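# Slide a door fully open with a Stretch robot

## Task

Push the sliding door until it is completely open and have it stay that way without the robot holding it. Nothing else in the room may be moved from its starting place. The door must not be banged open or closed, and the robot must not fall or finish leaning; either of those means failure.

## Robot and tools

ROBOT. A Hello Robot Stretch 3 with one arm. It has a two-wheeled base (0.33 m long, 0.34 m wide), a lift that slides up a mast, and a telescoping arm that reaches out to the robot's right side. The arm cannot move the gripper forward or back; only driving the base can. A turn on the spot pivots about the point between the drive wheels, which is 0.05 m behind the front edge. With the arm pulled in and the wrist folded, the wrist sticks out at most 0.06 m beyond the right side, and a turn sweeps a 0.28 m radius circle. An unfolded, level wrist reaches outside that circle, so it can hit things while turning.

FRAMES. Base frame: origin on the floor midway between the drive wheels, x forward, y to the left, z up. The odometry frame is the base frame as it was when the scene began. hand_pose is reported in the base frame, located where the closed fingertips meet. With all wrist joints at 0, that frame's x points up, its y points back along the arm toward the mast, and its z points toward the robot's rear.

execute_actions. Arguments: actions, a list holding one action or none (none just reports state and images), and cameras, a list from head_camera, nav_camera, wrist_camera, all (null, omitted or ["all"] gives all; [] gives none; an unknown name rejects the call). An action may contain base, joints, or both, plus optional contact_limits; all parts start at once and may finish at different times.
- base: exactly one key. translate_m is a relative drive straight ahead from the current spot, in metres, -1 to 1, positive forward. rotate_rad is a relative spin in place, in radians, -3.2 to 3.2, positive to the left (counter-clockwise seen from above). No sideways motion. Both count from the base position given in the most recent reported state.
- joints: absolute targets keyed by name (not offsets): lift_m 0 to 1.1 (arm height on mast); arm_m 0 to 0.52 (extension); wrist_yaw_rad -1.345 to 4.42 (0 along the arm, positive swings toward the front, 3.0 folds over the base); wrist_pitch_rad -1.57 to 0.451 (0 level, negative tips the fingers down); wrist_roll_rad -2.911 to 2.911 (0 fingers side by side, level); gripper_m -0.089 to 0.179 (larger is wider; the real fingertip gap is 0.007 m smaller near closed and 0.025 m smaller wide open, zero below 0.007); head_pan_rad -3.953 to 1.73 (0 forward, positive left, -1.57 looks along the arm); head_tilt_rad -1.53 to 0.419 (0 level, negative down). A joint or base you omit may still be driving toward an earlier target without this showing in the status.
- contact_limits: {"arm_m": effort percent, 1 to 100}. The arm stops (contact_stop) when its effort reaches that level (negative when retracting); it also caps how hard the arm holds until the next action. Too small a value stops it immediately. Values above the maximum are cut down.
Any unknown key or out-of-range number rejects the whole call and nothing moves. No action runs beyond 15 s. If a result reports a stop, later calls in that same reply are skipped.

wait: seconds, 0 to 10; commands nothing new and returns the same report as an empty action.
zoom_image: camera name plus region [x0, y0, x1, y1] in pixels of that camera's latest full image, top-left origin, no larger than 504 by 504.
finished_scene: scene, an integer; ends the scene for good once the last command has been held, and reports success. Only call it when the door stays fully open by itself.

RESULT LINES. joint_positions (done tolerances: lift and arm ±0.004, yaw and roll ±0.02, pitch ±0.05, gripper ±0.004, head ±0.02). base_status and joint_status: done (for the base, the wheels turned the full amount even if slipping), off_target (stopped short, may still push), contact_stop, time_out or torque_fault (old target dropped; holds where it rests unless slack or switched off). After a contact_stop the arm or lift goes slack until commanded again. on_its_own covers uncommanded parts; "held at" is a held target, not a position. motor_effort is percent of maximum, signed toward higher joint values, with peak in brackets; readings carry sizeable fixed and random error. Positive wheel effort pushes forward. An effort outside rest range suggests pushing or a load. lidar_m: 12 distances from the base origin in 30-degree sectors, 1st straight ahead then counter-clockwise (4th left, 7th behind, 10th right), plane 0.17 m up, range 0.15 to 12 m, "-" is nothing; misses glass and thin legs; the robot's own parts can block sectors 5, 6, 9, 10 when the lift is low. wrist_depth_mm (45 to 1000) and head_depth_mm (280 to 4000, sideways image) are 7x7 grids of median depth from top left. base_odometry counts wheel turns only; heading -3.142 to 3.142, positive left. turned_by_wheels and turned_by_imu give rotation since the last report. base_tilt in degrees, forward and right positive, with a fixed offset of up to about 4 degrees. pictures lists the order of returned images; calibration lines appear for cameras whose numbers changed.

CAMERAS. head_camera (896x504 pinhole) and nav_camera (672x504 fisheye) ride on the head and follow pan and tilt; wrist_camera (644x364) sits on the gripper. Use the given K, D and T_world_to_cam (base frame to camera) to locate things, allowing small calibration and joint errors, larger for the wrist.

SPEED. The base is fast (0.30 m/s, 1.9 rad/s) only when stowed: lift_m under 0.30, arm_m under 0.03, wrist_yaw_rad over 2.54; otherwise 0.10 m/s and 0.63 rad/s. The world keeps running between replies while the robot holds its last command.

CAUTIONS. Move the door gently, in modest steps, so it is never slammed. The base, wrist and head have no contact stop and will keep pushing. Wrist servos that strain for several seconds switch off for 10 s (torque_fault). Fold or unfold the wrist only with lift_m 0.32 to 0.95, wrist_pitch_rad -0.4 and roll near 0; once folded, the lift may go down to 0.25. With yaw below -0.4, keep pitch at -0.5 or lower. Pushing the arm into something rigid with the gripper above about 0.45 m can tip the robot, more so with a raised contact limit or a repeated push. Driving while the gripper hooks or presses a fixed object, or snagging furniture (especially reversing), can tip it too. If base_tilt shows a lean, reverse the last move in small steps, free the gripper, and if needed lower lift_m to about 0.2. To grip, command gripper_m below the object's width; to let go, open at least 0.02 beyond where the fingers met it.

Each tool is called by a JSON object that holds its "method" and its "body", one argument or row to a line.

## Session

{"method": "execute_actions", "body": {
  "actions": []
}}

Scene clock: 0.00 s.
base_odometry: x=+0.000 y=+0.000 heading=+0.000 (m, m, rad; odometry frame)
turned_by_wheels: +0.000 (rad since the last result)
turned_by_imu: +0.000 (rad since the last result)
base_tilt: forward=-0.1 right=+0.3 (deg)
lidar_m: 1.60 1.62 1.61 1.23 0.93 0.92 1.01 1.67 2.16 1.04 1.13 1.08
head_depth_mm: 1513 1511 1505 1528 1522 926 1536 / 1608 1616 1605 1635 1608 933 1657 / 1728 1740 1751 1765 1718 937 1792 / 1860 1873 1895 1904 1824 1016 1922 / 1965 2053 2050 2080 1832 1191 2084 / 1995 2090 2085 2090 1989 1544 1607 / 1840 1871 1882 1874 1831 1819 1864
base_status: not commanded
joint_positions: lift_m=+0.331 arm_m=-0.001 wrist_yaw_rad=+3.030 wrist_pitch_rad=-0.568 wrist_roll_rad=+0.018 gripper_m=+0.037 head_pan_rad=-0.003 head_tilt_rad=+0.004
joint_status: not commanded
motor_effort: left_wheel=+1 right_wheel=+0 lift_m=+22 arm_m=+1 wrist_yaw_rad=+0 wrist_pitch_rad=+5 wrist_roll_rad=+0 gripper_m=+0 head_pan_rad=+0 head_tilt_rad=+2 (%)
hand_pose: x=+0.0014 y=+0.0582 z=+0.3112 quat_wxyz=(+0.238, +0.694, +0.158, +0.660) (m; base frame)
wrist_depth_mm: 743 853 - - - - - / 743 911 992 974 947 947 933 / 762 770 778 757 758 769 742 / 649 647 644 656 621 638 624 / 558 550 568 557 561 539 534 / 484 - - - 463 469 463 / 439 - - - 415 417 412
pictures: head_camera (sideways: a quarter turn clockwise sets it upright), nav_camera (sideways: a quarter turn counterclockwise sets it upright), wrist_camera
Images, in order (width x height): head_camera 896x504, nav_camera 672x504, wrist_camera 644x364.

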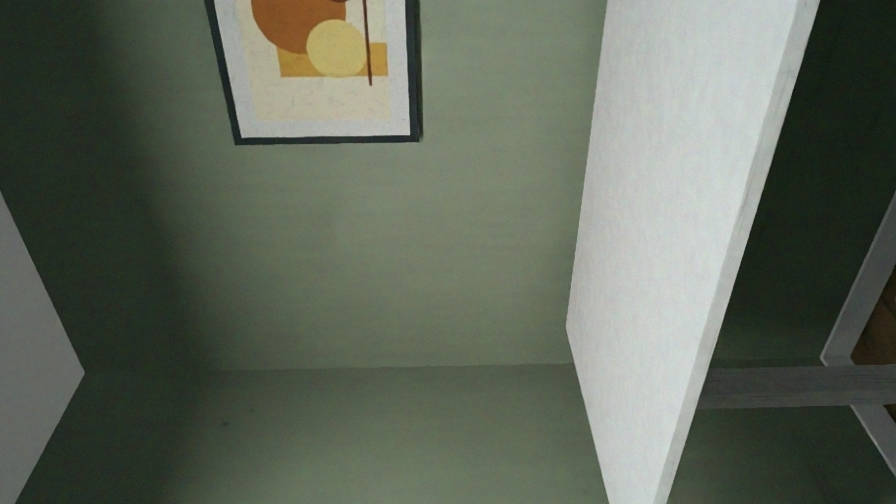

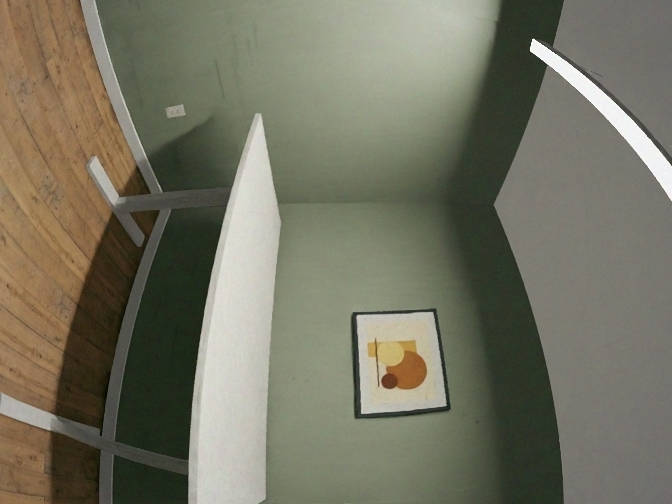

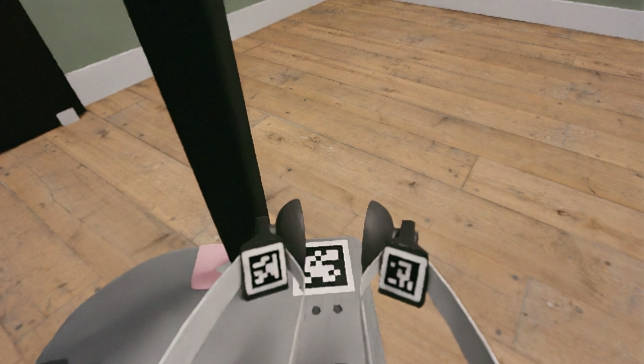

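{"method": "execute_actions", "body": {
  "actions": [
    {"joints":{"head_pan_rad":-3.6,"head_tilt_rad":-0.4}}
  ],
  "cameras": ["head_camera","nav_camera"]
}}

Scene clock: 4.37 s.
base_odometry: x=+0.000 y=+0.000 heading=+0.000 (m, m, rad; odometry frame)
turned_by_wheels: +0.000 (rad since the last result)
turned_by_imu: -0.001 (rad since the last result)
base_tilt: forward=-0.1 right=+0.3 (deg)
lidar_m: 1.60 1.63 1.61 1.23 0.93 0.92 1.01 1.67 2.16 1.04 1.13 1.08
head_depth_mm: 742 794 854 919 1003 1121 1261 / 756 809 871 941 1020 1127 1249 / 768 823 886 963 1047 1157 1283 / 783 842 904 982 1075 1183 1309 / 798 856 927 1007 1100 1217 1341 / 811 874 944 1029 1132 1251 1359 / 826 894 968 1058 1162 1294 1376
base_status: not commanded
joint_positions: lift_m=+0.331 arm_m=-0.001 wrist_yaw_rad=+3.030 wrist_pitch_rad=-0.568 wrist_roll_rad=+0.018 gripper_m=+0.037 head_pan_rad=-3.593 head_tilt_rad=-0.395
joint_status: all done
motor_effort: left_wheel=+1(1) right_wheel=+1(0) lift_m=+21(23) arm_m=+0(0) wrist_yaw_rad=+1(0) wrist_pitch_rad=+5(5) wrist_roll_rad=+1(0) gripper_m=-1(0) head_pan_rad=-3(45) head_tilt_rad=-3(36) (%)
hand_pose: x=+0.0014 y=+0.0582 z=+0.3112 quat_wxyz=(+0.238, +0.694, +0.158, +0.660) (m; base frame)
wrist_depth_mm: 760 875 - - - - - / 726 883 - 939 967 927 929 / 751 772 783 778 748 756 741 / 660 662 637 642 633 621 632 / 562 552 561 558 558 537 535 / 478 - - - 467 469 465 / 440 - - - 420 412 412
pictures: head_camera (sideways: a quarter turn clockwise sets it upright), nav_camera (sideways: a quarter turn counterclockwise sets it upright)
camera_calibration (this result's frames):
head_camera: T_world_to_cam=[[0.357914, -0.191603, -0.913885, 1.21126], [-0.479124, -0.87774, -0.00361899, 0.00737515], [-0.80146, 0.439159, -0.405957, 0.492207], [0, 0, 0, 1]] pos_world=[-0.0355101, 0.022398, 1.3068]
nav_camera: T_world_to_cam=[[-0.335842, 0.181041, 0.924356, -1.15959], [0.453672, 0.891116, -0.0097004, 0.0658474], [-0.825465, 0.416096, -0.381408, 0.466089], [0, 0, 0, 1]] pos_world=[-0.034573, -0.0426816, 1.25028]
Images, in order (width x height): head_camera 896x504, nav_camera 672x504.

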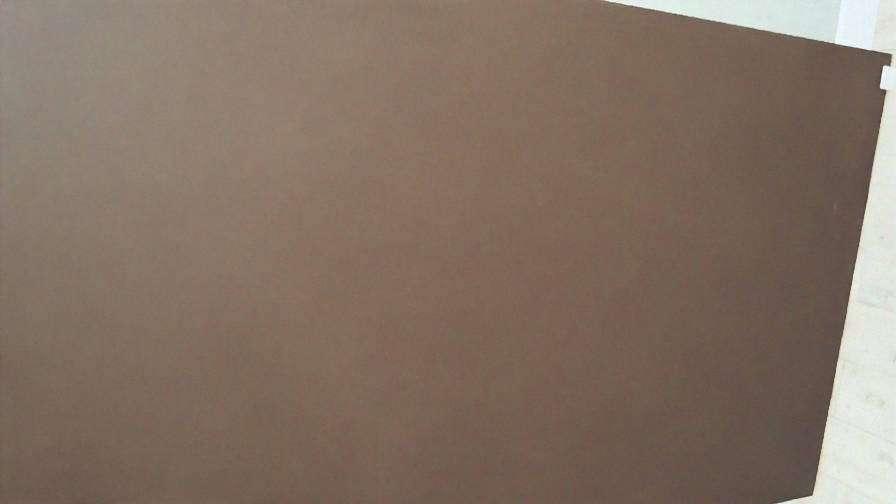

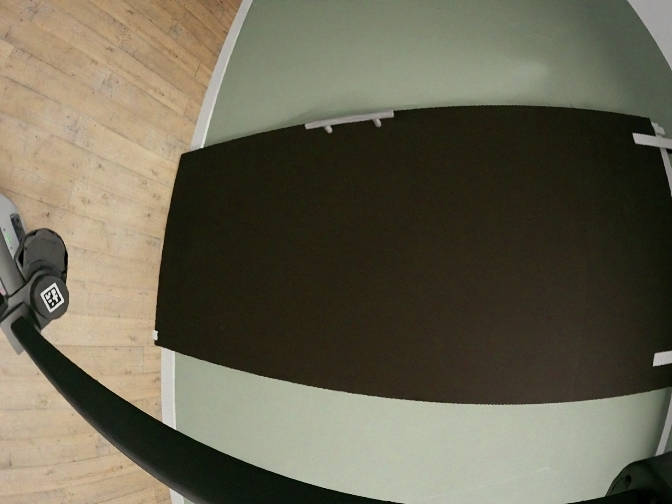

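{"method": "execute_actions", "body": {
  "actions": [
    {"base":{"rotate_rad":-2.69},"joints":{"head_pan_rad":-1.57,"head_tilt_rad":-0.4,"lift_m":0.28}}
  ],
  "cameras": ["nav_camera"]
}}

{"method": "execute_actions", "body": {
  "actions": [
    {"base":{"translate_m":0.69}}
  ],
  "cameras": []
}}

{"method": "execute_actions", "body": {
  "actions": [
    {"base":{"rotate_rad":0.45},"joints":{"lift_m":0.85,"wrist_pitch_rad":-0.4}}
  ],
  "cameras": ["head_camera","nav_camera"]
}}

Scene clock: 19.80 s.
base_odometry: x=+0.000 y=+0.000 heading=-2.690 (m, m, rad; odometry frame)
turned_by_wheels: -2.690 (rad since the last result)
turned_by_imu: -2.692 (rad since the last result)
base_tilt: forward=-0.2 right=+0.3 (deg)
lidar_m: 1.52 2.16 1.06 1.05 1.56 1.60 1.62 1.61 1.30 0.94 0.92 0.98
head_depth_mm: 1098 1193 1303 1437 1605 1688 1414 / 1041 1125 1217 1336 1471 1622 1424 / 987 1057 1148 1247 1367 1523 1425 / 935 1004 1083 1169 1277 1410 1421 / 889 952 1022 1104 1199 1314 1382 / 849 909 967 1045 1113 1184 1267 / 793 812 855 916 987 1069 1167
base_status: done
joint_positions: lift_m=+0.280 arm_m=-0.001 wrist_yaw_rad=+3.030 wrist_pitch_rad=-0.569 wrist_roll_rad=+0.018 gripper_m=+0.037 head_pan_rad=-1.577 head_tilt_rad=-0.396
joint_status: all done
motor_effort: left_wheel=+4(12) right_wheel=-4(11) lift_m=+17(22) arm_m=+0(0) wrist_yaw_rad=+1(0) wrist_pitch_rad=+6(6) wrist_roll_rad=+0(1) gripper_m=-1(1) head_pan_rad=+4(44) head_tilt_rad=-3(3) (%)
hand_pose: x=+0.0014 y=+0.0580 z=+0.2606 quat_wxyz=(+0.238, +0.694, +0.158, +0.660) (m; base frame)
wrist_depth_mm: - - - - - - - / 860 867 843 845 844 816 834 / 697 679 684 678 686 670 652 / 575 582 561 563 567 562 561 / 490 512 - - 493 473 475 / 440 - - - 414 420 415 / - - - - 373 369 374
pictures: nav_camera (sideways: a quarter turn counterclockwise sets it upright)
camera_calibration (this result's frames):
nav_camera: T_world_to_cam=[[-0.0187986, -0.381641, 0.924119, -1.16122], [-0.999621, 0.0257794, -0.00968816, 0.0746966], [-0.0201259, -0.923951, -0.381981, 0.461922], [0, 0, 0, 1]] pos_world=[0.0621355, -0.0183001, 1.25027]
Images, in order (width x height): nav_camera 672x504.

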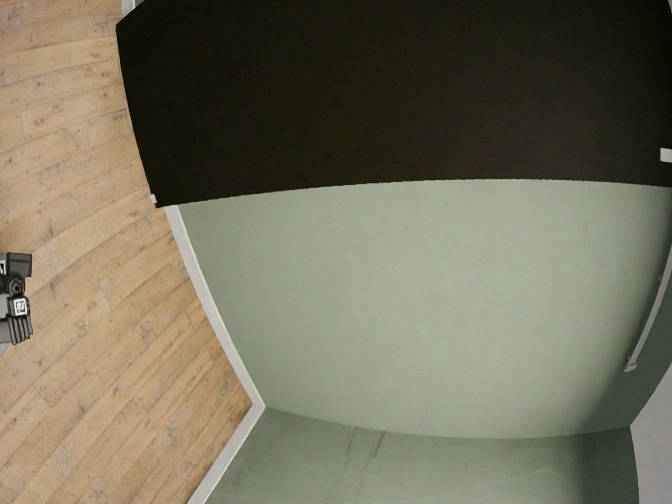

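Scene clock: 23.80 s.
base_odometry: x=-0.621 y=-0.301 heading=-2.690 (m, m, rad; odometry frame)
turned_by_wheels: +0.000 (rad since the last result)
turned_by_imu: +0.002 (rad since the last result)
base_tilt: forward=-0.1 right=+0.3 (deg)
lidar_m: 1.07 1.54 1.59 1.00 1.05 1.50 2.28 2.07 0.82 0.64 0.62 0.74
head_depth_mm: 670 727 795 876 981 1105 1275 / 633 683 744 817 903 1011 1149 / 599 647 700 762 835 928 1046 / 571 611 659 716 782 860 958 / 543 582 625 674 733 800 884 / 520 555 592 637 689 751 821 / 497 529 564 604 651 703 768
base_status: done
joint_positions: lift_m=+0.280 arm_m=-0.001 wrist_yaw_rad=+3.030 wrist_pitch_rad=-0.570 wrist_roll_rad=+0.018 gripper_m=+0.037 head_pan_rad=-1.577 head_tilt_rad=-0.396
joint_status: not commanded
motor_effort: left_wheel=+3(13) right_wheel=-4(9) lift_m=+16(16) arm_m=+0(0) wrist_yaw_rad=+0(1) wrist_pitch_rad=+6(5) wrist_roll_rad=+0(0) gripper_m=+0(0) head_pan_rad=+4(4) head_tilt_rad=-3(3) (%)
hand_pose: x=+0.0014 y=+0.0580 z=+0.2605 quat_wxyz=(+0.238, +0.694, +0.159, +0.660) (m; base frame)
wrist_depth_mm: - - 959 - - - - / 880 865 856 855 844 837 816 / 694 689 679 681 674 655 679 / 579 569 558 561 555 557 556 / 496 517 - - 490 473 482 / 440 - - - 406 417 416 / - - - - 369 375 371
pictures: none
No camera images: the call's "cameras" was empty. Leave "cameras" out to get every camera's image.

Scene clock: 29.80 s.
base_odometry: x=-0.621 y=-0.301 heading=-2.240 (m, m, rad; odometry frame)
turned_by_wheels: +0.450 (rad since the last result)
turned_by_imu: +0.449 (rad since the last result)
base_tilt: forward=-0.1 right=+0.3 (deg)
lidar_m: 1.54 1.60 1.00 1.03 1.91 2.28 2.24 0.88 0.65 0.62 0.72 0.98
head_depth_mm: 507 546 589 640 699 774 862 / 506 544 586 636 697 768 856 / 505 542 583 635 693 764 854 / 504 540 582 632 690 761 847 / 502 539 581 621 669 758 874 / 537 587 640 694 761 839 936 / 556 595 644 695 759 835 931
base_status: done
joint_positions: lift_m=+0.850 arm_m=-0.001 wrist_yaw_rad=+3.030 wrist_pitch_rad=-0.421 wrist_roll_rad=+0.018 gripper_m=+0.037 head_pan_rad=-1.577 head_tilt_rad=-0.396
joint_status: all done
motor_effort: left_wheel=-3(9) right_wheel=+5(12) lift_m=+27(36) arm_m=+0(0) wrist_yaw_rad=+0(0) wrist_pitch_rad=+7(7) wrist_roll_rad=+1(1) gripper_m=+0(1) head_pan_rad=+3(4) head_tilt_rad=-2(3) (%)
hand_pose: x=+0.0037 y=+0.0791 z=+0.8618 quat_wxyz=(+0.187, +0.705, +0.107, +0.676) (m; base frame)
wrist_depth_mm: - - - - - - - / - - - - - - - / - - - - - - - / - - - - - - - / - - - - - - - / - - - - - - - / - 971 963 993 992 993 972
pictures: head_camera (sideways: a quarter turn clockwise sets it upright), nav_camera (sideways: a quarter turn counterclockwise sets it upright)
camera_calibration (this result's frames):
head_camera: T_world_to_cam=[[0.0187886, 0.406295, -0.913549, 1.21289], [0.998512, -0.0544025, -0.00365916, -0.00158616], [-0.051186, -0.912121, -0.406713, 0.488614], [0, 0, 0, 1]] pos_world=[0.00380546, -0.0472037, 1.30676]
nav_camera: T_world_to_cam=[[-0.0187618, -0.381836, 0.92404, -1.16111], [-0.999623, 0.025682, -0.00968404, 0.0746912], [-0.0200335, -0.923873, -0.382174, 0.462173], [0, 0, 0, 1]] pos_world=[0.0621374, -0.0182838, 1.25027]
Images, in order (width x height): head_camera 896x504, nav_camera 672x504.

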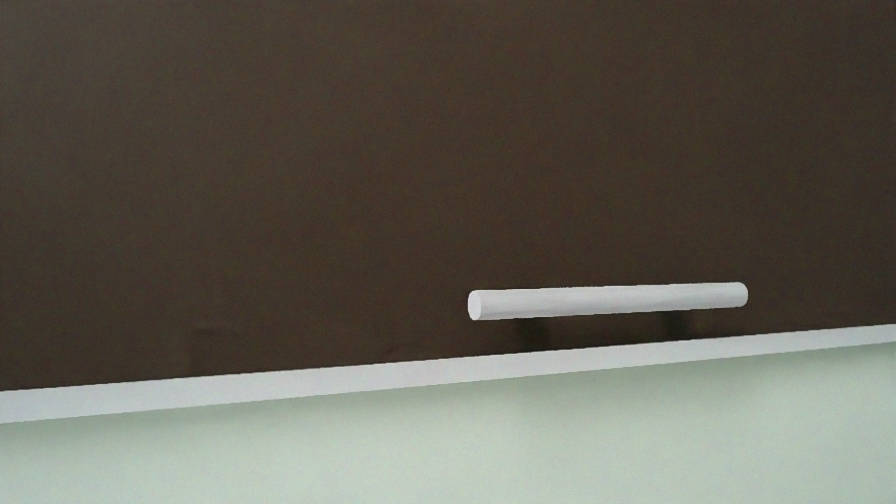

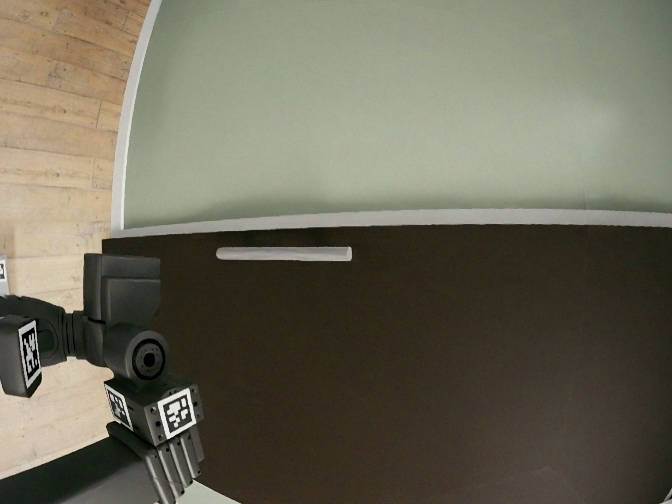

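{"method": "execute_actions", "body": {
  "actions": [
    {"base":{"translate_m":0.07},"joints":{"wrist_yaw_rad":0,"lift_m":0.8,"gripper_m":0.12}}
  ],
  "cameras": []
}}

{"method": "execute_actions", "body": {
  "actions": [
    {"joints":{"wrist_pitch_rad":0,"wrist_roll_rad":0,"arm_m":0.04,"head_tilt_rad":-0.7}}
  ]
}}

Scene clock: 38.53 s.
base_odometry: x=-0.664 y=-0.356 heading=-2.240 (m, m, rad; odometry frame)
turned_by_wheels: +0.000 (rad since the last result)
turned_by_imu: -0.001 (rad since the last result)
base_tilt: forward=-0.1 right=+0.3 (deg)
lidar_m: 1.47 1.53 0.98 1.00 1.91 2.33 2.31 0.88 0.65 0.62 0.72 0.99
head_depth_mm: 508 545 589 640 698 772 861 / 507 544 587 637 695 768 856 / 505 543 585 633 694 768 855 / 504 540 582 624 673 761 862 / 553 595 643 698 766 843 930 / 558 598 645 698 763 840 939 / 556 597 643 698 761 836 930
base_status: done
joint_positions: lift_m=+0.800 arm_m=-0.001 wrist_yaw_rad=+0.002 wrist_pitch_rad=-0.420 wrist_roll_rad=+0.018 gripper_m=+0.120 head_pan_rad=-1.577 head_tilt_rad=-0.396
joint_status: all done
motor_effort: left_wheel=-2(6) right_wheel=+5(11) lift_m=+17(21) arm_m=+0(0) wrist_yaw_rad=-2(2) wrist_pitch_rad=+7(7) wrist_roll_rad=+0(1) gripper_m=-1(78) head_pan_rad=+3(4) head_tilt_rad=-4(2) (%)
hand_pose: x=-0.0211 y=-0.3677 z=+0.8125 quat_wxyz=(+0.686, +0.147, -0.697, -0.148) (m; base frame)
wrist_depth_mm: 410 408 402 339 333 326 317 / 453 440 437 364 364 360 354 / 503 506 490 430 400 399 389 / 568 564 551 485 449 437 429 / 635 642 610 554 508 485 486 / 751 741 721 628 577 - 559 / 865 860 849 787 686 674 653
pictures: none
No camera images: the call's "cameras" was empty. Leave "cameras" out to get every camera's image.

Scene clock: 39.90 s.
base_odometry: x=-0.664 y=-0.356 heading=-2.240 (m, m, rad; odometry frame)
turned_by_wheels: +0.000 (rad since the last result)
turned_by_imu: +0.000 (rad since the last result)
base_tilt: forward=-0.1 right=+0.3 (deg)
lidar_m: 1.47 1.52 0.98 0.99 1.91 2.33 2.31 0.88 0.65 0.62 0.72 0.99
head_depth_mm: 517 583 666 779 934 - - / 515 580 664 775 928 - - / 513 579 661 769 899 - - / 511 575 632 732 895 1252 1171 / 561 639 731 834 1021 1263 1194 / 567 638 728 847 1013 1260 1195 / 566 637 727 844 1012 1255 1195
base_status: not commanded
joint_positions: lift_m=+0.800 arm_m=+0.040 wrist_yaw_rad=+0.001 wrist_pitch_rad=-0.025 wrist_roll_rad=+0.006 gripper_m=+0.120 head_pan_rad=-1.577 head_tilt_rad=-0.691
joint_status: all done
motor_effort: left_wheel=-3(3) right_wheel=+5(5) lift_m=+16(17) arm_m=+3(5) wrist_yaw_rad=-1(1) wrist_pitch_rad=+9(8) wrist_roll_rad=-1(2) gripper_m=+0(1) head_pan_rad=+4(3) head_tilt_rad=-6(35) (%)
hand_pose: x=-0.0211 y=-0.4402 z=+0.9086 quat_wxyz=(+0.705, +0.010, -0.709, -0.009) (m; base frame)
wrist_depth_mm: 390 382 379 307 303 298 296 / 390 393 385 323 316 310 306 / 418 412 398 334 328 320 320 / 438 425 421 347 339 334 326 / 449 445 433 357 356 345 341 / 464 457 451 373 362 - 358 / 492 490 480 393 387 383 372
pictures: head_camera (sideways: a quarter turn clockwise sets it upright), nav_camera (sideways: a quarter turn counterclockwise sets it upright), wrist_camera
camera_calibration (this result's frames):
head_camera: T_world_to_cam=[[0.0202553, 0.654455, -0.75583, 1.00723], [0.998532, -0.0512283, -0.0175979, 0.0165563], [-0.0502369, -0.754364, -0.654532, 0.811036], [0, 0, 0, 1]] pos_world=[0.00381018, -0.0465217, 1.29243]
nav_camera: T_world_to_cam=[[-0.0202533, -0.634105, 0.772982, -0.964116], [-0.999612, 0.0276312, -0.00352441, 0.0666694], [-0.0191236, -0.772753, -0.634418, 0.790365], [0, 0, 0, 1]] pos_world=[0.0622317, -0.00243531, 1.2469]
wrist_camera: T_world_to_cam=[[-0.997468, -0.0693453, 0.0157642, -0.0528484], [-0.0323161, 0.244532, -0.969103, 1.0177], [0.0633479, -0.967158, -0.246153, -0.0325332], [0, 0, 0, 1]] pos_world=[-0.0177655, -0.28399, 0.979083]
Images, in order (width x height): head_camera 896x504, nav_camera 672x504, wrist_camera 644x364.

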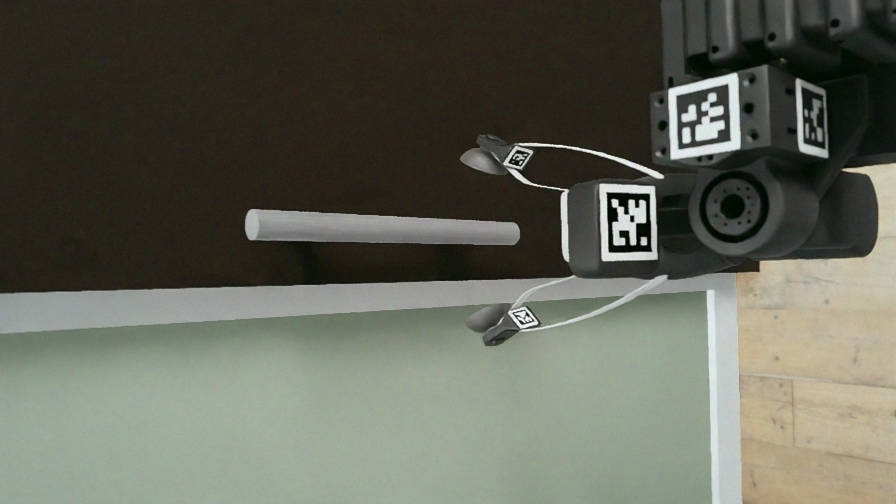

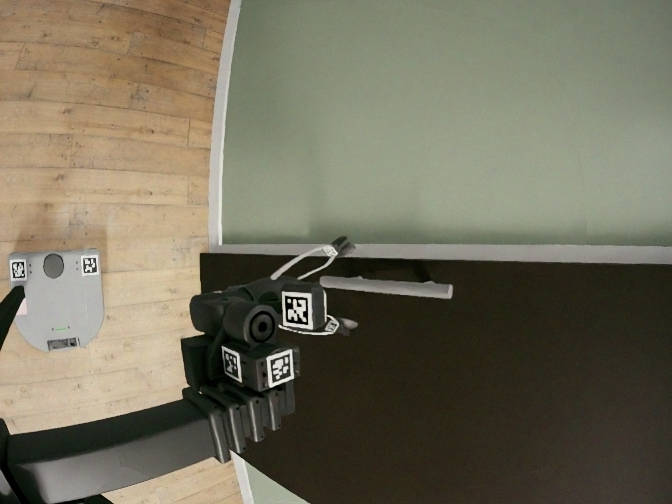

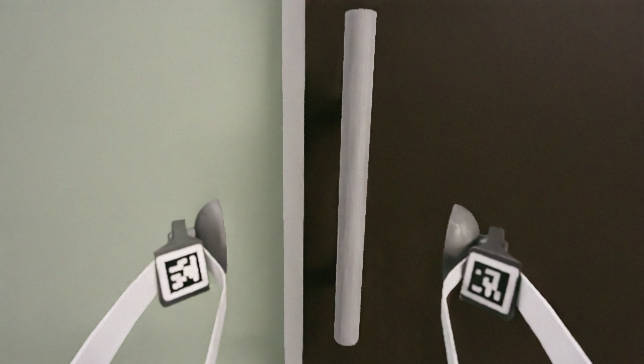

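{"method": "execute_actions", "body": {
  "actions": [
    {"base":{"translate_m":-0.015},"joints":{"arm_m":0.17,"gripper_m":0.09}}
  ],
  "cameras": ["head_camera","wrist_camera"]
}}

{"method": "execute_actions", "body": {
  "actions": [
    {"base":{"translate_m":-0.12},"joints":{"gripper_m":0.06}}
  ],
  "cameras": ["head_camera","wrist_camera"]
}}

Scene clock: 45.43 s.
base_odometry: x=-0.655 y=-0.344 heading=-2.240 (m, m, rad; odometry frame)
turned_by_wheels: +0.000 (rad since the last result)
turned_by_imu: -0.001 (rad since the last result)
base_tilt: forward=-0.1 right=+0.3 (deg)
lidar_m: 1.48 1.54 0.98 1.00 1.91 2.33 2.29 0.88 0.65 0.62 0.72 0.99
head_depth_mm: 517 582 667 777 886 - - / 515 580 663 757 - 1213 1199 / 514 578 661 743 - 1195 1196 / 512 575 632 725 943 1151 1199 / 542 617 717 852 1016 1269 1189 / 567 638 728 848 1012 1261 1192 / 566 637 724 842 1010 1252 1191
base_status: done
joint_positions: lift_m=+0.800 arm_m=+0.170 wrist_yaw_rad=+0.001 wrist_pitch_rad=-0.024 wrist_roll_rad=+0.005 gripper_m=+0.090 head_pan_rad=-1.577 head_tilt_rad=-0.691
joint_status: all done
motor_effort: left_wheel=-2(7) right_wheel=+6(7) lift_m=+16(16) arm_m=+3(3) wrist_yaw_rad=-1(1) wrist_pitch_rad=+8(8) wrist_roll_rad=-1(2) gripper_m=-1(83) head_pan_rad=+4(4) head_tilt_rad=-6(6) (%)
hand_pose: x=-0.0212 y=-0.5702 z=+0.9088 quat_wxyz=(+0.705, +0.009, -0.709, -0.008) (m; base frame)
wrist_depth_mm: 260 258 252 129 186 185 183 / 272 265 260 134 193 191 188 / 283 278 272 139 200 199 195 / 295 289 282 145 209 207 203 / 306 300 283 155 216 213 210 / 317 315 299 226 229 221 219 / 332 328 317 235 237 234 230
pictures: head_camera (sideways: a quarter turn clockwise sets it upright), wrist_camera
camera_calibration (this result's frames):
head_camera: T_world_to_cam=[[0.0202563, 0.654623, -0.755684, 1.00704], [0.998532, -0.0512243, -0.017608, 0.0165694], [-0.050236, -0.754218, -0.654699, 0.811254], [0, 0, 0, 1]] pos_world=[0.00381019, -0.0465196, 1.29242]
wrist_camera: T_world_to_cam=[[-0.997503, -0.0687619, 0.0160951, -0.0619848], [-0.0324359, 0.243647, -0.969322, 1.04942], [0.0627309, -0.967423, -0.245269, -0.159193], [0, 0, 0, 1]] pos_world=[-0.0178049, -0.413957, 0.979175]
Images, in order (width x height): head_camera 896x504, wrist_camera 644x364.

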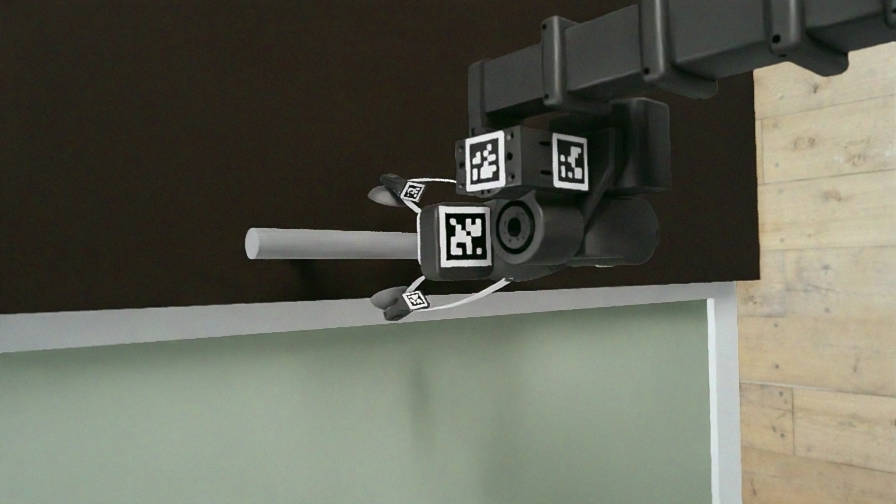

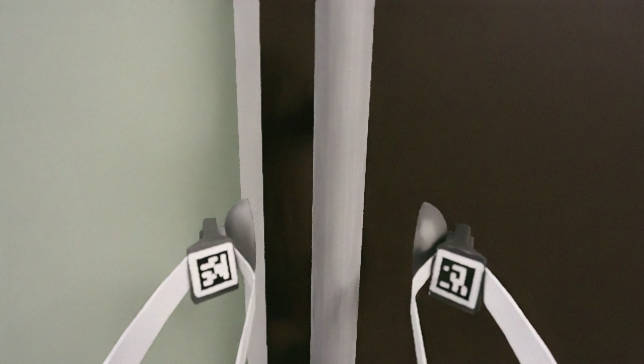

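Scene clock: 48.30 s.
base_odometry: x=-0.580 y=-0.250 heading=-2.240 (m, m, rad; odometry frame)
turned_by_wheels: +0.000 (rad since the last result)
turned_by_imu: -0.001 (rad since the last result)
base_tilt: forward=-0.1 right=+0.3 (deg)
lidar_m: 1.60 1.67 1.03 1.06 1.91 2.23 2.17 0.88 0.64 0.62 0.72 0.99
head_depth_mm: 515 581 665 774 881 - - / 513 578 662 755 - 1204 1201 / 512 577 660 749 - 1188 1197 / 510 575 630 732 1552 1184 1193 / 2587 2909 2549 1970 1558 1326 1197 / 669 660 741 840 1010 1256 1197 / 553 622 721 843 1006 1249 1191
base_status: done
joint_positions: lift_m=+0.800 arm_m=+0.170 wrist_yaw_rad=-0.010 wrist_pitch_rad=-0.024 wrist_roll_rad=+0.005 gripper_m=+0.060 head_pan_rad=-1.577 head_tilt_rad=-0.691
joint_status: all done
motor_effort: left_wheel=-4(19) right_wheel=+11(55) lift_m=+16(17) arm_m=+3(3) wrist_yaw_rad=+10(95) wrist_pitch_rad=+8(9) wrist_roll_rad=-2(2) gripper_m=-2(79) head_pan_rad=+4(4) head_tilt_rad=-6(6) (%)
hand_pose: x=-0.0240 y=-0.5703 z=+0.9087 quat_wxyz=(+0.705, +0.005, -0.709, -0.013) (m; base frame)
wrist_depth_mm: 255 246 - 188 183 184 182 / 267 252 - 194 190 191 190 / 276 266 - 201 197 199 196 / 288 275 - 210 204 206 201 / 300 285 354 216 148 215 211 / 311 300 - 225 154 222 219 / 331 311 - 239 233 231 231
pictures: head_camera (sideways: a quarter turn clockwise sets it upright), wrist_camera
camera_calibration (this result's frames):
head_camera: T_world_to_cam=[[0.0202563, 0.654631, -0.755677, 1.00703], [0.998532, -0.0512242, -0.0176084, 0.01657], [-0.050236, -0.754211, -0.654707, 0.811264], [0, 0, 0, 1]] pos_world=[0.00381019, -0.0465195, 1.29242]
wrist_camera: T_world_to_cam=[[-0.9982, -0.0577894, 0.016058, -0.0585182], [-0.0297459, 0.244492, -0.969195, 1.04965], [0.0520831, -0.967928, -0.245771, -0.159201], [0, 0, 0, 1]] pos_world=[-0.0188985, -0.414107, 0.979123]
Images, in order (width x height): head_camera 896x504, wrist_camera 644x364.

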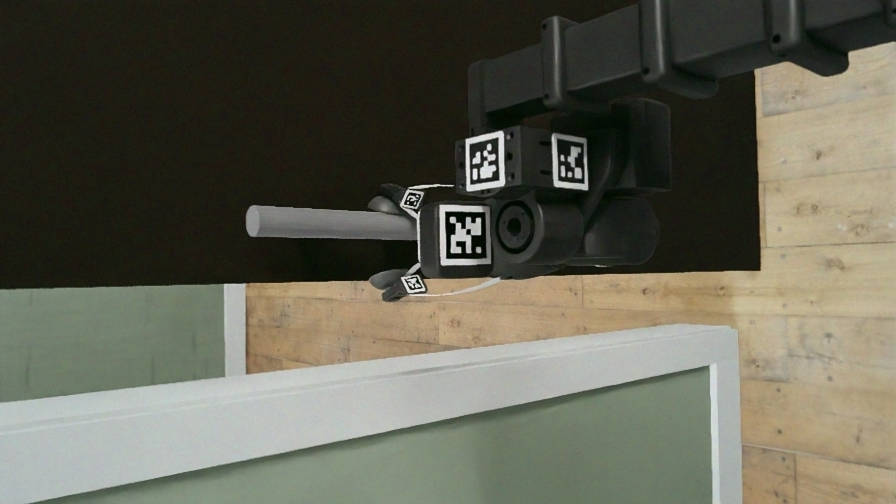

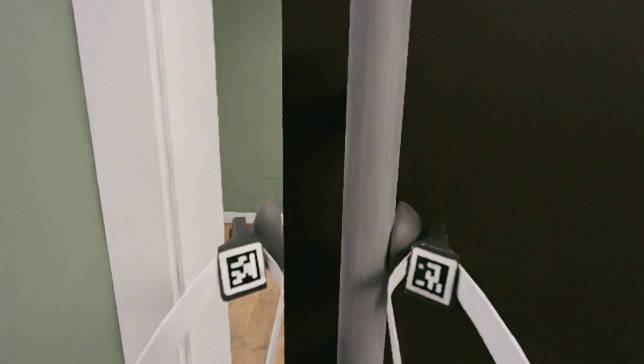

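{"method": "execute_actions", "body": {
  "actions": [
    {"base":{"translate_m":-0.58},"joints":{"gripper_m":0.035,"head_pan_rad":-2.0,"head_tilt_rad":-0.2}}
  ]
}}

Scene clock: 57.90 s.
base_odometry: x=-0.221 y=+0.205 heading=-2.241 (m, m, rad; odometry frame)
turned_by_wheels: +0.000 (rad since the last result)
turned_by_imu: -0.003 (rad since the last result)
base_tilt: forward=-0.1 right=+0.3 (deg)
lidar_m: 2.18 1.37 1.31 1.38 1.80 1.65 1.59 0.87 0.64 0.62 0.99 0.98
head_depth_mm: 674 706 742 783 824 877 932 / 640 668 700 737 774 818 865 / 608 635 664 692 728 766 809 / 579 603 629 657 689 721 759 / 553 575 599 624 651 681 708 / 530 550 571 594 618 645 670 / 508 527 544 567 589 614 640
base_status: done
joint_positions: lift_m=+0.800 arm_m=+0.170 wrist_yaw_rad=+0.167 wrist_pitch_rad=-0.022 wrist_roll_rad=+0.006 gripper_m=+0.035 head_pan_rad=-1.993 head_tilt_rad=-0.211
joint_status: all done
on_its_own: wrist_yaw_rad is held at +0.164, not at your +0.000, by its stall guard, which is not easing now
motor_effort: left_wheel=-2(20) right_wheel=+4(59) lift_m=+16(17) arm_m=+2(3) wrist_yaw_rad=-2(96) wrist_pitch_rad=+8(8) wrist_roll_rad=-2(2) gripper_m=+0(83) head_pan_rad=-4(33) head_tilt_rad=+6(44) (%)
hand_pose: x=+0.0210 y=-0.5670 z=+0.9092 quat_wxyz=(+0.704, +0.067, -0.706, +0.051) (m; base frame)
wrist_depth_mm: - - - 127 180 169 161 / - - - 133 186 176 166 / - - - 139 193 181 172 / - - - 144 199 188 177 / - - - 146 203 193 182 / - - - 153 216 201 188 / - - - 161 224 206 197
pictures: head_camera (sideways: a quarter turn clockwise sets it upright), nav_camera (sideways: a quarter turn counterclockwise sets it upright), wrist_camera
camera_calibration (this result's frames):
head_camera: T_world_to_cam=[[0.109827, 0.204518, -0.972682, 1.28955], [0.891303, -0.453377, 0.00531074, -0.0126102], [-0.439905, -0.867538, -0.23208, 0.26371], [0, 0, 0, 1]] pos_world=[-0.0143806, -0.0406745, 1.31559]
nav_camera: T_world_to_cam=[[-0.0992926, -0.180779, 0.978499, -1.23175], [-0.904737, 0.425768, -0.0131466, 0.078623], [-0.414236, -0.886589, -0.205833, 0.235072], [0, 0, 0, 1]] pos_world=[0.0462048, -0.0477373, 1.25469]
wrist_camera: T_world_to_cam=[[-0.972466, -0.232483, 0.0161592, -0.11307], [-0.0719352, 0.233501, -0.969692, 1.04578], [0.221664, -0.944155, -0.243796, -0.150048], [0, 0, 0, 1]] pos_world=[-0.00146805, -0.412145, 0.979326]
Images, in order (width x height): head_camera 896x504, nav_camera 672x504, wrist_camera 644x364.

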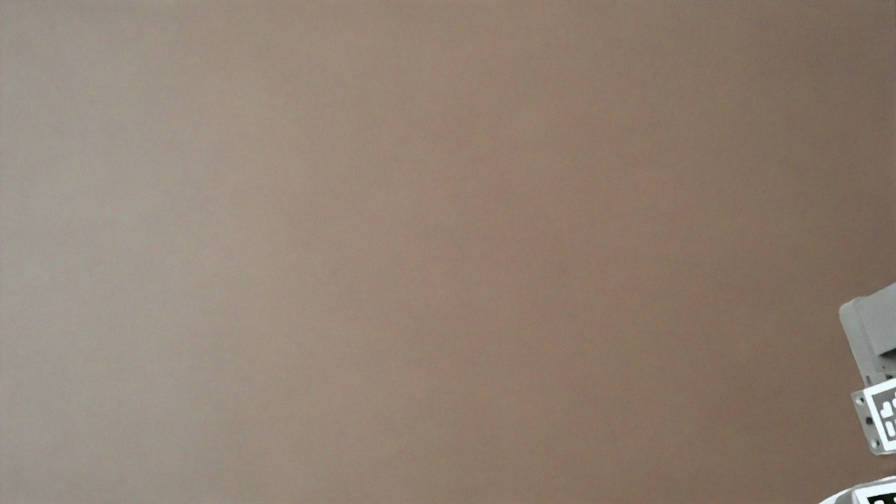

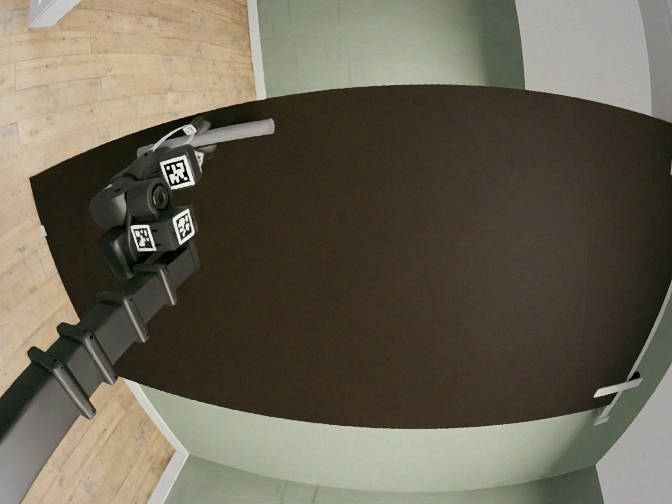

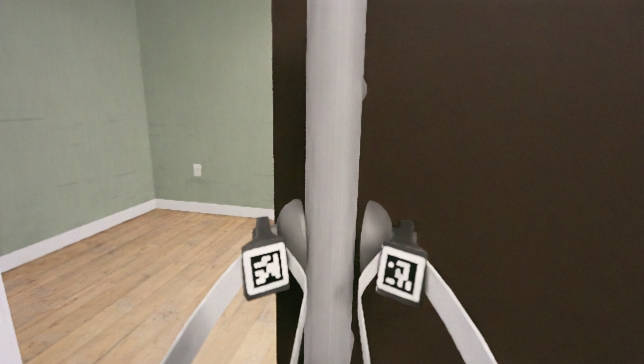

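Door has moved about 0.66 m; continuing in short steps.

{"method": "execute_actions", "body": {
  "actions": [
    {"base":{"translate_m":-0.1},"joints":{"wrist_yaw_rad":0.14,"head_tilt_rad":0.3}}
  ],
  "cameras": ["nav_camera"]
}}

{"method": "execute_actions", "body": {
  "actions": [
    {"base":{"translate_m":-0.05}}
  ],
  "cameras": ["nav_camera"]
}}

Scene clock: 64.27 s.
base_odometry: x=-0.159 y=+0.283 heading=-2.241 (m, m, rad; odometry frame)
turned_by_wheels: +0.000 (rad since the last result)
turned_by_imu: -0.002 (rad since the last result)
base_tilt: forward=-0.2 right=+0.3 (deg)
lidar_m: 2.28 1.42 1.36 1.39 1.73 1.54 1.49 0.87 0.64 0.62 1.14 1.06
head_depth_mm: 1094 916 854 799 753 710 674 / 963 854 798 751 709 672 638 / 859 801 753 711 673 638 609 / 800 755 710 673 640 608 580 / 755 710 675 640 609 580 555 / 711 673 640 609 582 556 532 / 671 641 609 581 558 533 511
base_status: done
joint_positions: lift_m=+0.800 arm_m=+0.170 wrist_yaw_rad=+0.120 wrist_pitch_rad=-0.024 wrist_roll_rad=+0.006 gripper_m=+0.035 head_pan_rad=-1.993 head_tilt_rad=+0.284
joint_status: wrist_yaw_rad off_target (ended at +0.120, target +0.140); the others done
on_its_own: wrist_yaw_rad is at rest, and its effort (+19) is outside its rest range (-12 to +12)
motor_effort: left_wheel=-6(20) right_wheel=+15(52) lift_m=+17(16) arm_m=+4(4) wrist_yaw_rad=+19(92) wrist_pitch_rad=+8(8) wrist_roll_rad=-2(1) gripper_m=-5(22) head_pan_rad=-2(4) head_tilt_rad=+11(45) (%)
hand_pose: x=+0.0091 y=-0.5684 z=+0.9087 quat_wxyz=(+0.705, +0.051, -0.707, +0.033) (m; base frame)
wrist_depth_mm: - - - 186 178 171 165 / - - - 193 184 177 170 / - - - 200 191 184 176 / - - - 209 200 191 181 / - - - 144 203 198 188 / - - - 153 219 204 194 / - - - 161 223 211 201
pictures: nav_camera (sideways: a quarter turn counterclockwise sets it upright)
camera_calibration (this result's frames):
nav_camera: T_world_to_cam=[[0.101172, 0.265307, 0.958841, -1.20802], [-0.908077, 0.418328, -0.0199342, 0.087491], [-0.406399, -0.868685, 0.283242, -0.401723], [0, 0, 0, 1]] pos_world=[0.038406, -0.0650748, 1.27383]
Images, in order (width x height): nav_camera 672x504.

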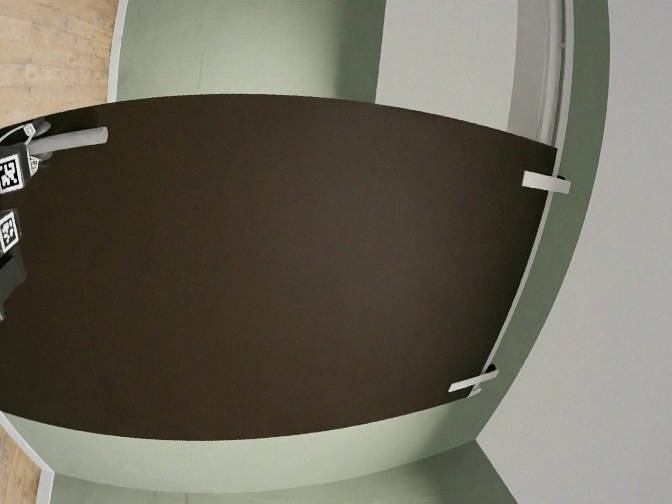

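Scene clock: 66.57 s.
base_odometry: x=-0.128 y=+0.322 heading=-2.241 (m, m, rad; odometry frame)
turned_by_wheels: +0.000 (rad since the last result)
turned_by_imu: +0.000 (rad since the last result)
base_tilt: forward=-0.2 right=+0.3 (deg)
lidar_m: 2.33 1.44 1.39 1.39 1.71 1.49 1.44 0.87 0.64 0.62 3.05 1.09
head_depth_mm: 1086 917 852 800 751 709 671 / 963 854 801 752 710 673 638 / 857 802 752 712 672 639 609 / 800 752 711 672 639 608 580 / 754 713 672 640 608 581 555 / 712 673 640 609 581 554 531 / 674 639 608 581 556 532 511
base_status: done
joint_positions: lift_m=+0.800 arm_m=+0.170 wrist_yaw_rad=+0.189 wrist_pitch_rad=-0.023 wrist_roll_rad=+0.006 gripper_m=+0.035 head_pan_rad=-1.993 head_tilt_rad=+0.284
joint_status: not commanded
on_its_own: wrist_yaw_rad is held at +0.184, not at your +0.140, by its stall guard, which is not easing now
motor_effort: left_wheel=+0(12) right_wheel=+1(31) lift_m=+16(16) arm_m=+3(3) wrist_yaw_rad=-4(54) wrist_pitch_rad=+8(8) wrist_roll_rad=-1(2) gripper_m=-1(13) head_pan_rad=-3(3) head_tilt_rad=+10(9) (%)
hand_pose: x=+0.0266 y=-0.5658 z=+0.9090 quat_wxyz=(+0.703, +0.075, -0.705, +0.058) (m; base frame)
wrist_depth_mm: - - - 129 180 169 161 / - - - 133 186 174 164 / - - - 139 191 180 170 / - - - 144 198 186 175 / - - - 147 204 192 181 / - - - 155 215 199 188 / - - - 164 224 205 193
pictures: nav_camera (sideways: a quarter turn counterclockwise sets it upright)
camera_calibration (this result's frames):
nav_camera: T_world_to_cam=[[0.101197, 0.265308, 0.958838, -1.20801], [-0.908043, 0.418402, -0.0199343, 0.0874909], [-0.406468, -0.868649, 0.283252, -0.401735], [0, 0, 0, 1]] pos_world=[0.0384006, -0.0650776, 1.27383]
Images, in order (width x height): nav_camera 672x504.

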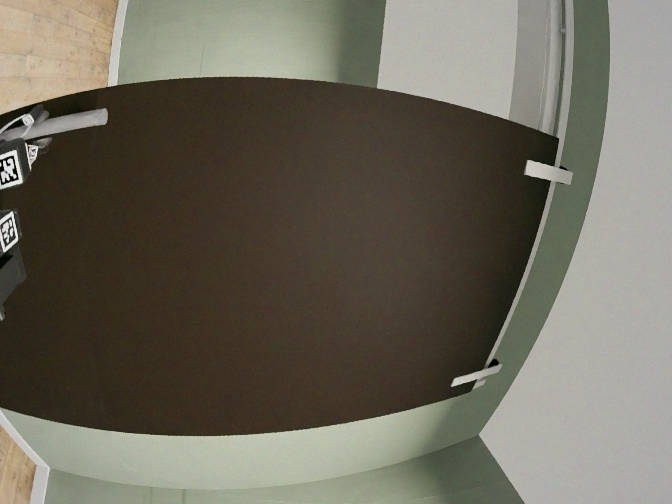

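{"method": "execute_actions", "body": {
  "actions": [
    {"base":{"translate_m":-0.04},"joints":{"wrist_yaw_rad":0.18}}
  ]
}}

Scene clock: 75.17 s.
base_odometry: x=-0.103 y=+0.354 heading=-2.241 (m, m, rad; odometry frame)
turned_by_wheels: +0.000 (rad since the last result)
turned_by_imu: -0.001 (rad since the last result)
base_tilt: forward=-0.1 right=+0.3 (deg)
lidar_m: 2.37 1.46 1.41 1.40 1.70 1.45 1.40 0.87 0.64 0.62 3.04 1.12
head_depth_mm: 1084 915 853 799 748 709 671 / 962 853 800 751 710 671 638 / 859 798 753 709 672 638 606 / 801 753 709 674 639 608 580 / 753 711 671 640 607 580 556 / 711 674 639 609 581 555 531 / 675 641 608 580 556 532 510
base_status: done
joint_positions: lift_m=+0.800 arm_m=+0.170 wrist_yaw_rad=+0.228 wrist_pitch_rad=-0.023 wrist_roll_rad=+0.006 gripper_m=+0.035 head_pan_rad=-1.993 head_tilt_rad=+0.284
joint_status: wrist_yaw_rad off_target (ended at +0.228, target +0.180)
on_its_own: wrist_yaw_rad is held at +0.224, not at your +0.180, by its stall guard, which is not easing now
motor_effort: left_wheel=-1(15) right_wheel=+0(35) lift_m=+16(17) arm_m=+3(3) wrist_yaw_rad=-4(60) wrist_pitch_rad=+8(8) wrist_roll_rad=-2(2) gripper_m=-2(15) head_pan_rad=-3(4) head_tilt_rad=+11(10) (%)
hand_pose: x=+0.0363 y=-0.5638 z=+0.9090 quat_wxyz=(+0.702, +0.089, -0.703, +0.072) (m; base frame)
wrist_depth_mm: - - - 130 181 168 158 / - - - 136 186 173 162 / - - - 140 193 179 167 / - - - 147 199 184 171 / - - - 149 203 191 178 / - - - 158 215 197 182 / - - - 167 222 202 189
pictures: head_camera (sideways: a quarter turn clockwise sets it upright), nav_camera (sideways: a quarter turn counterclockwise sets it upright), wrist_camera
camera_calibration (this result's frames):
head_camera: T_world_to_cam=[[-0.0908108, -0.2419, -0.966042, 1.28277], [0.894573, -0.446068, 0.0276043, -0.0416647], [-0.437598, -0.861689, 0.256905, -0.372917], [0, 0, 0, 1]] pos_world=[-0.00942653, -0.0296224, 1.33616]
nav_camera: T_world_to_cam=[[0.101208, 0.265315, 0.958835, -1.20801], [-0.908033, 0.418425, -0.0199344, 0.087491], [-0.406489, -0.868636, 0.283263, -0.401749], [0, 0, 0, 1]] pos_world=[0.0383988, -0.0650787, 1.27383]
wrist_camera: T_world_to_cam=[[-0.956449, -0.291455, 0.0160914, -0.131197], [-0.0862785, 0.229611, -0.969451, 1.04399], [0.278856, -0.928619, -0.244757, -0.142926], [0, 0, 0, 1]] pos_world=[0.00444669, -0.410674, 0.979227]
Images, in order (width x height): head_camera 896x504, nav_camera 672x504, wrist_camera 644x364.

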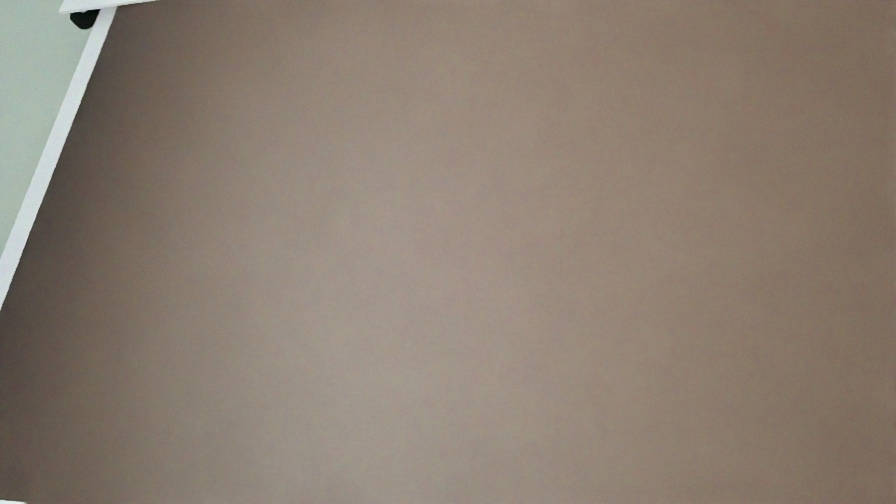

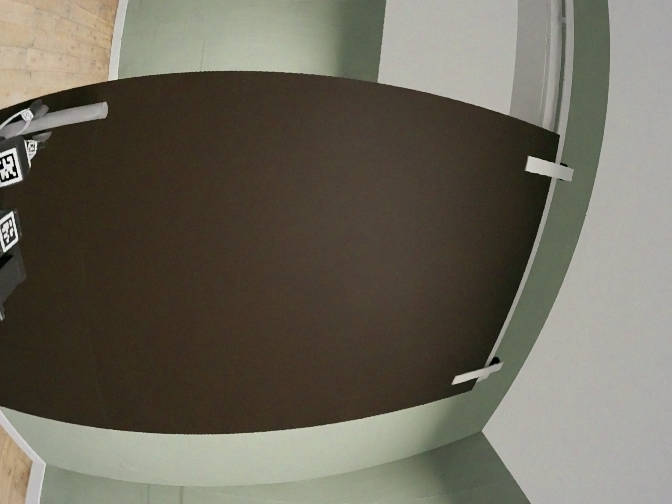

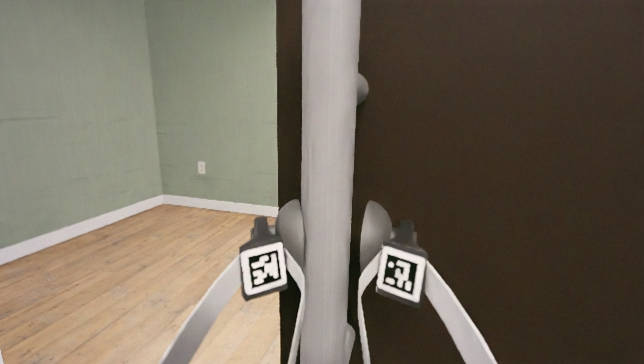

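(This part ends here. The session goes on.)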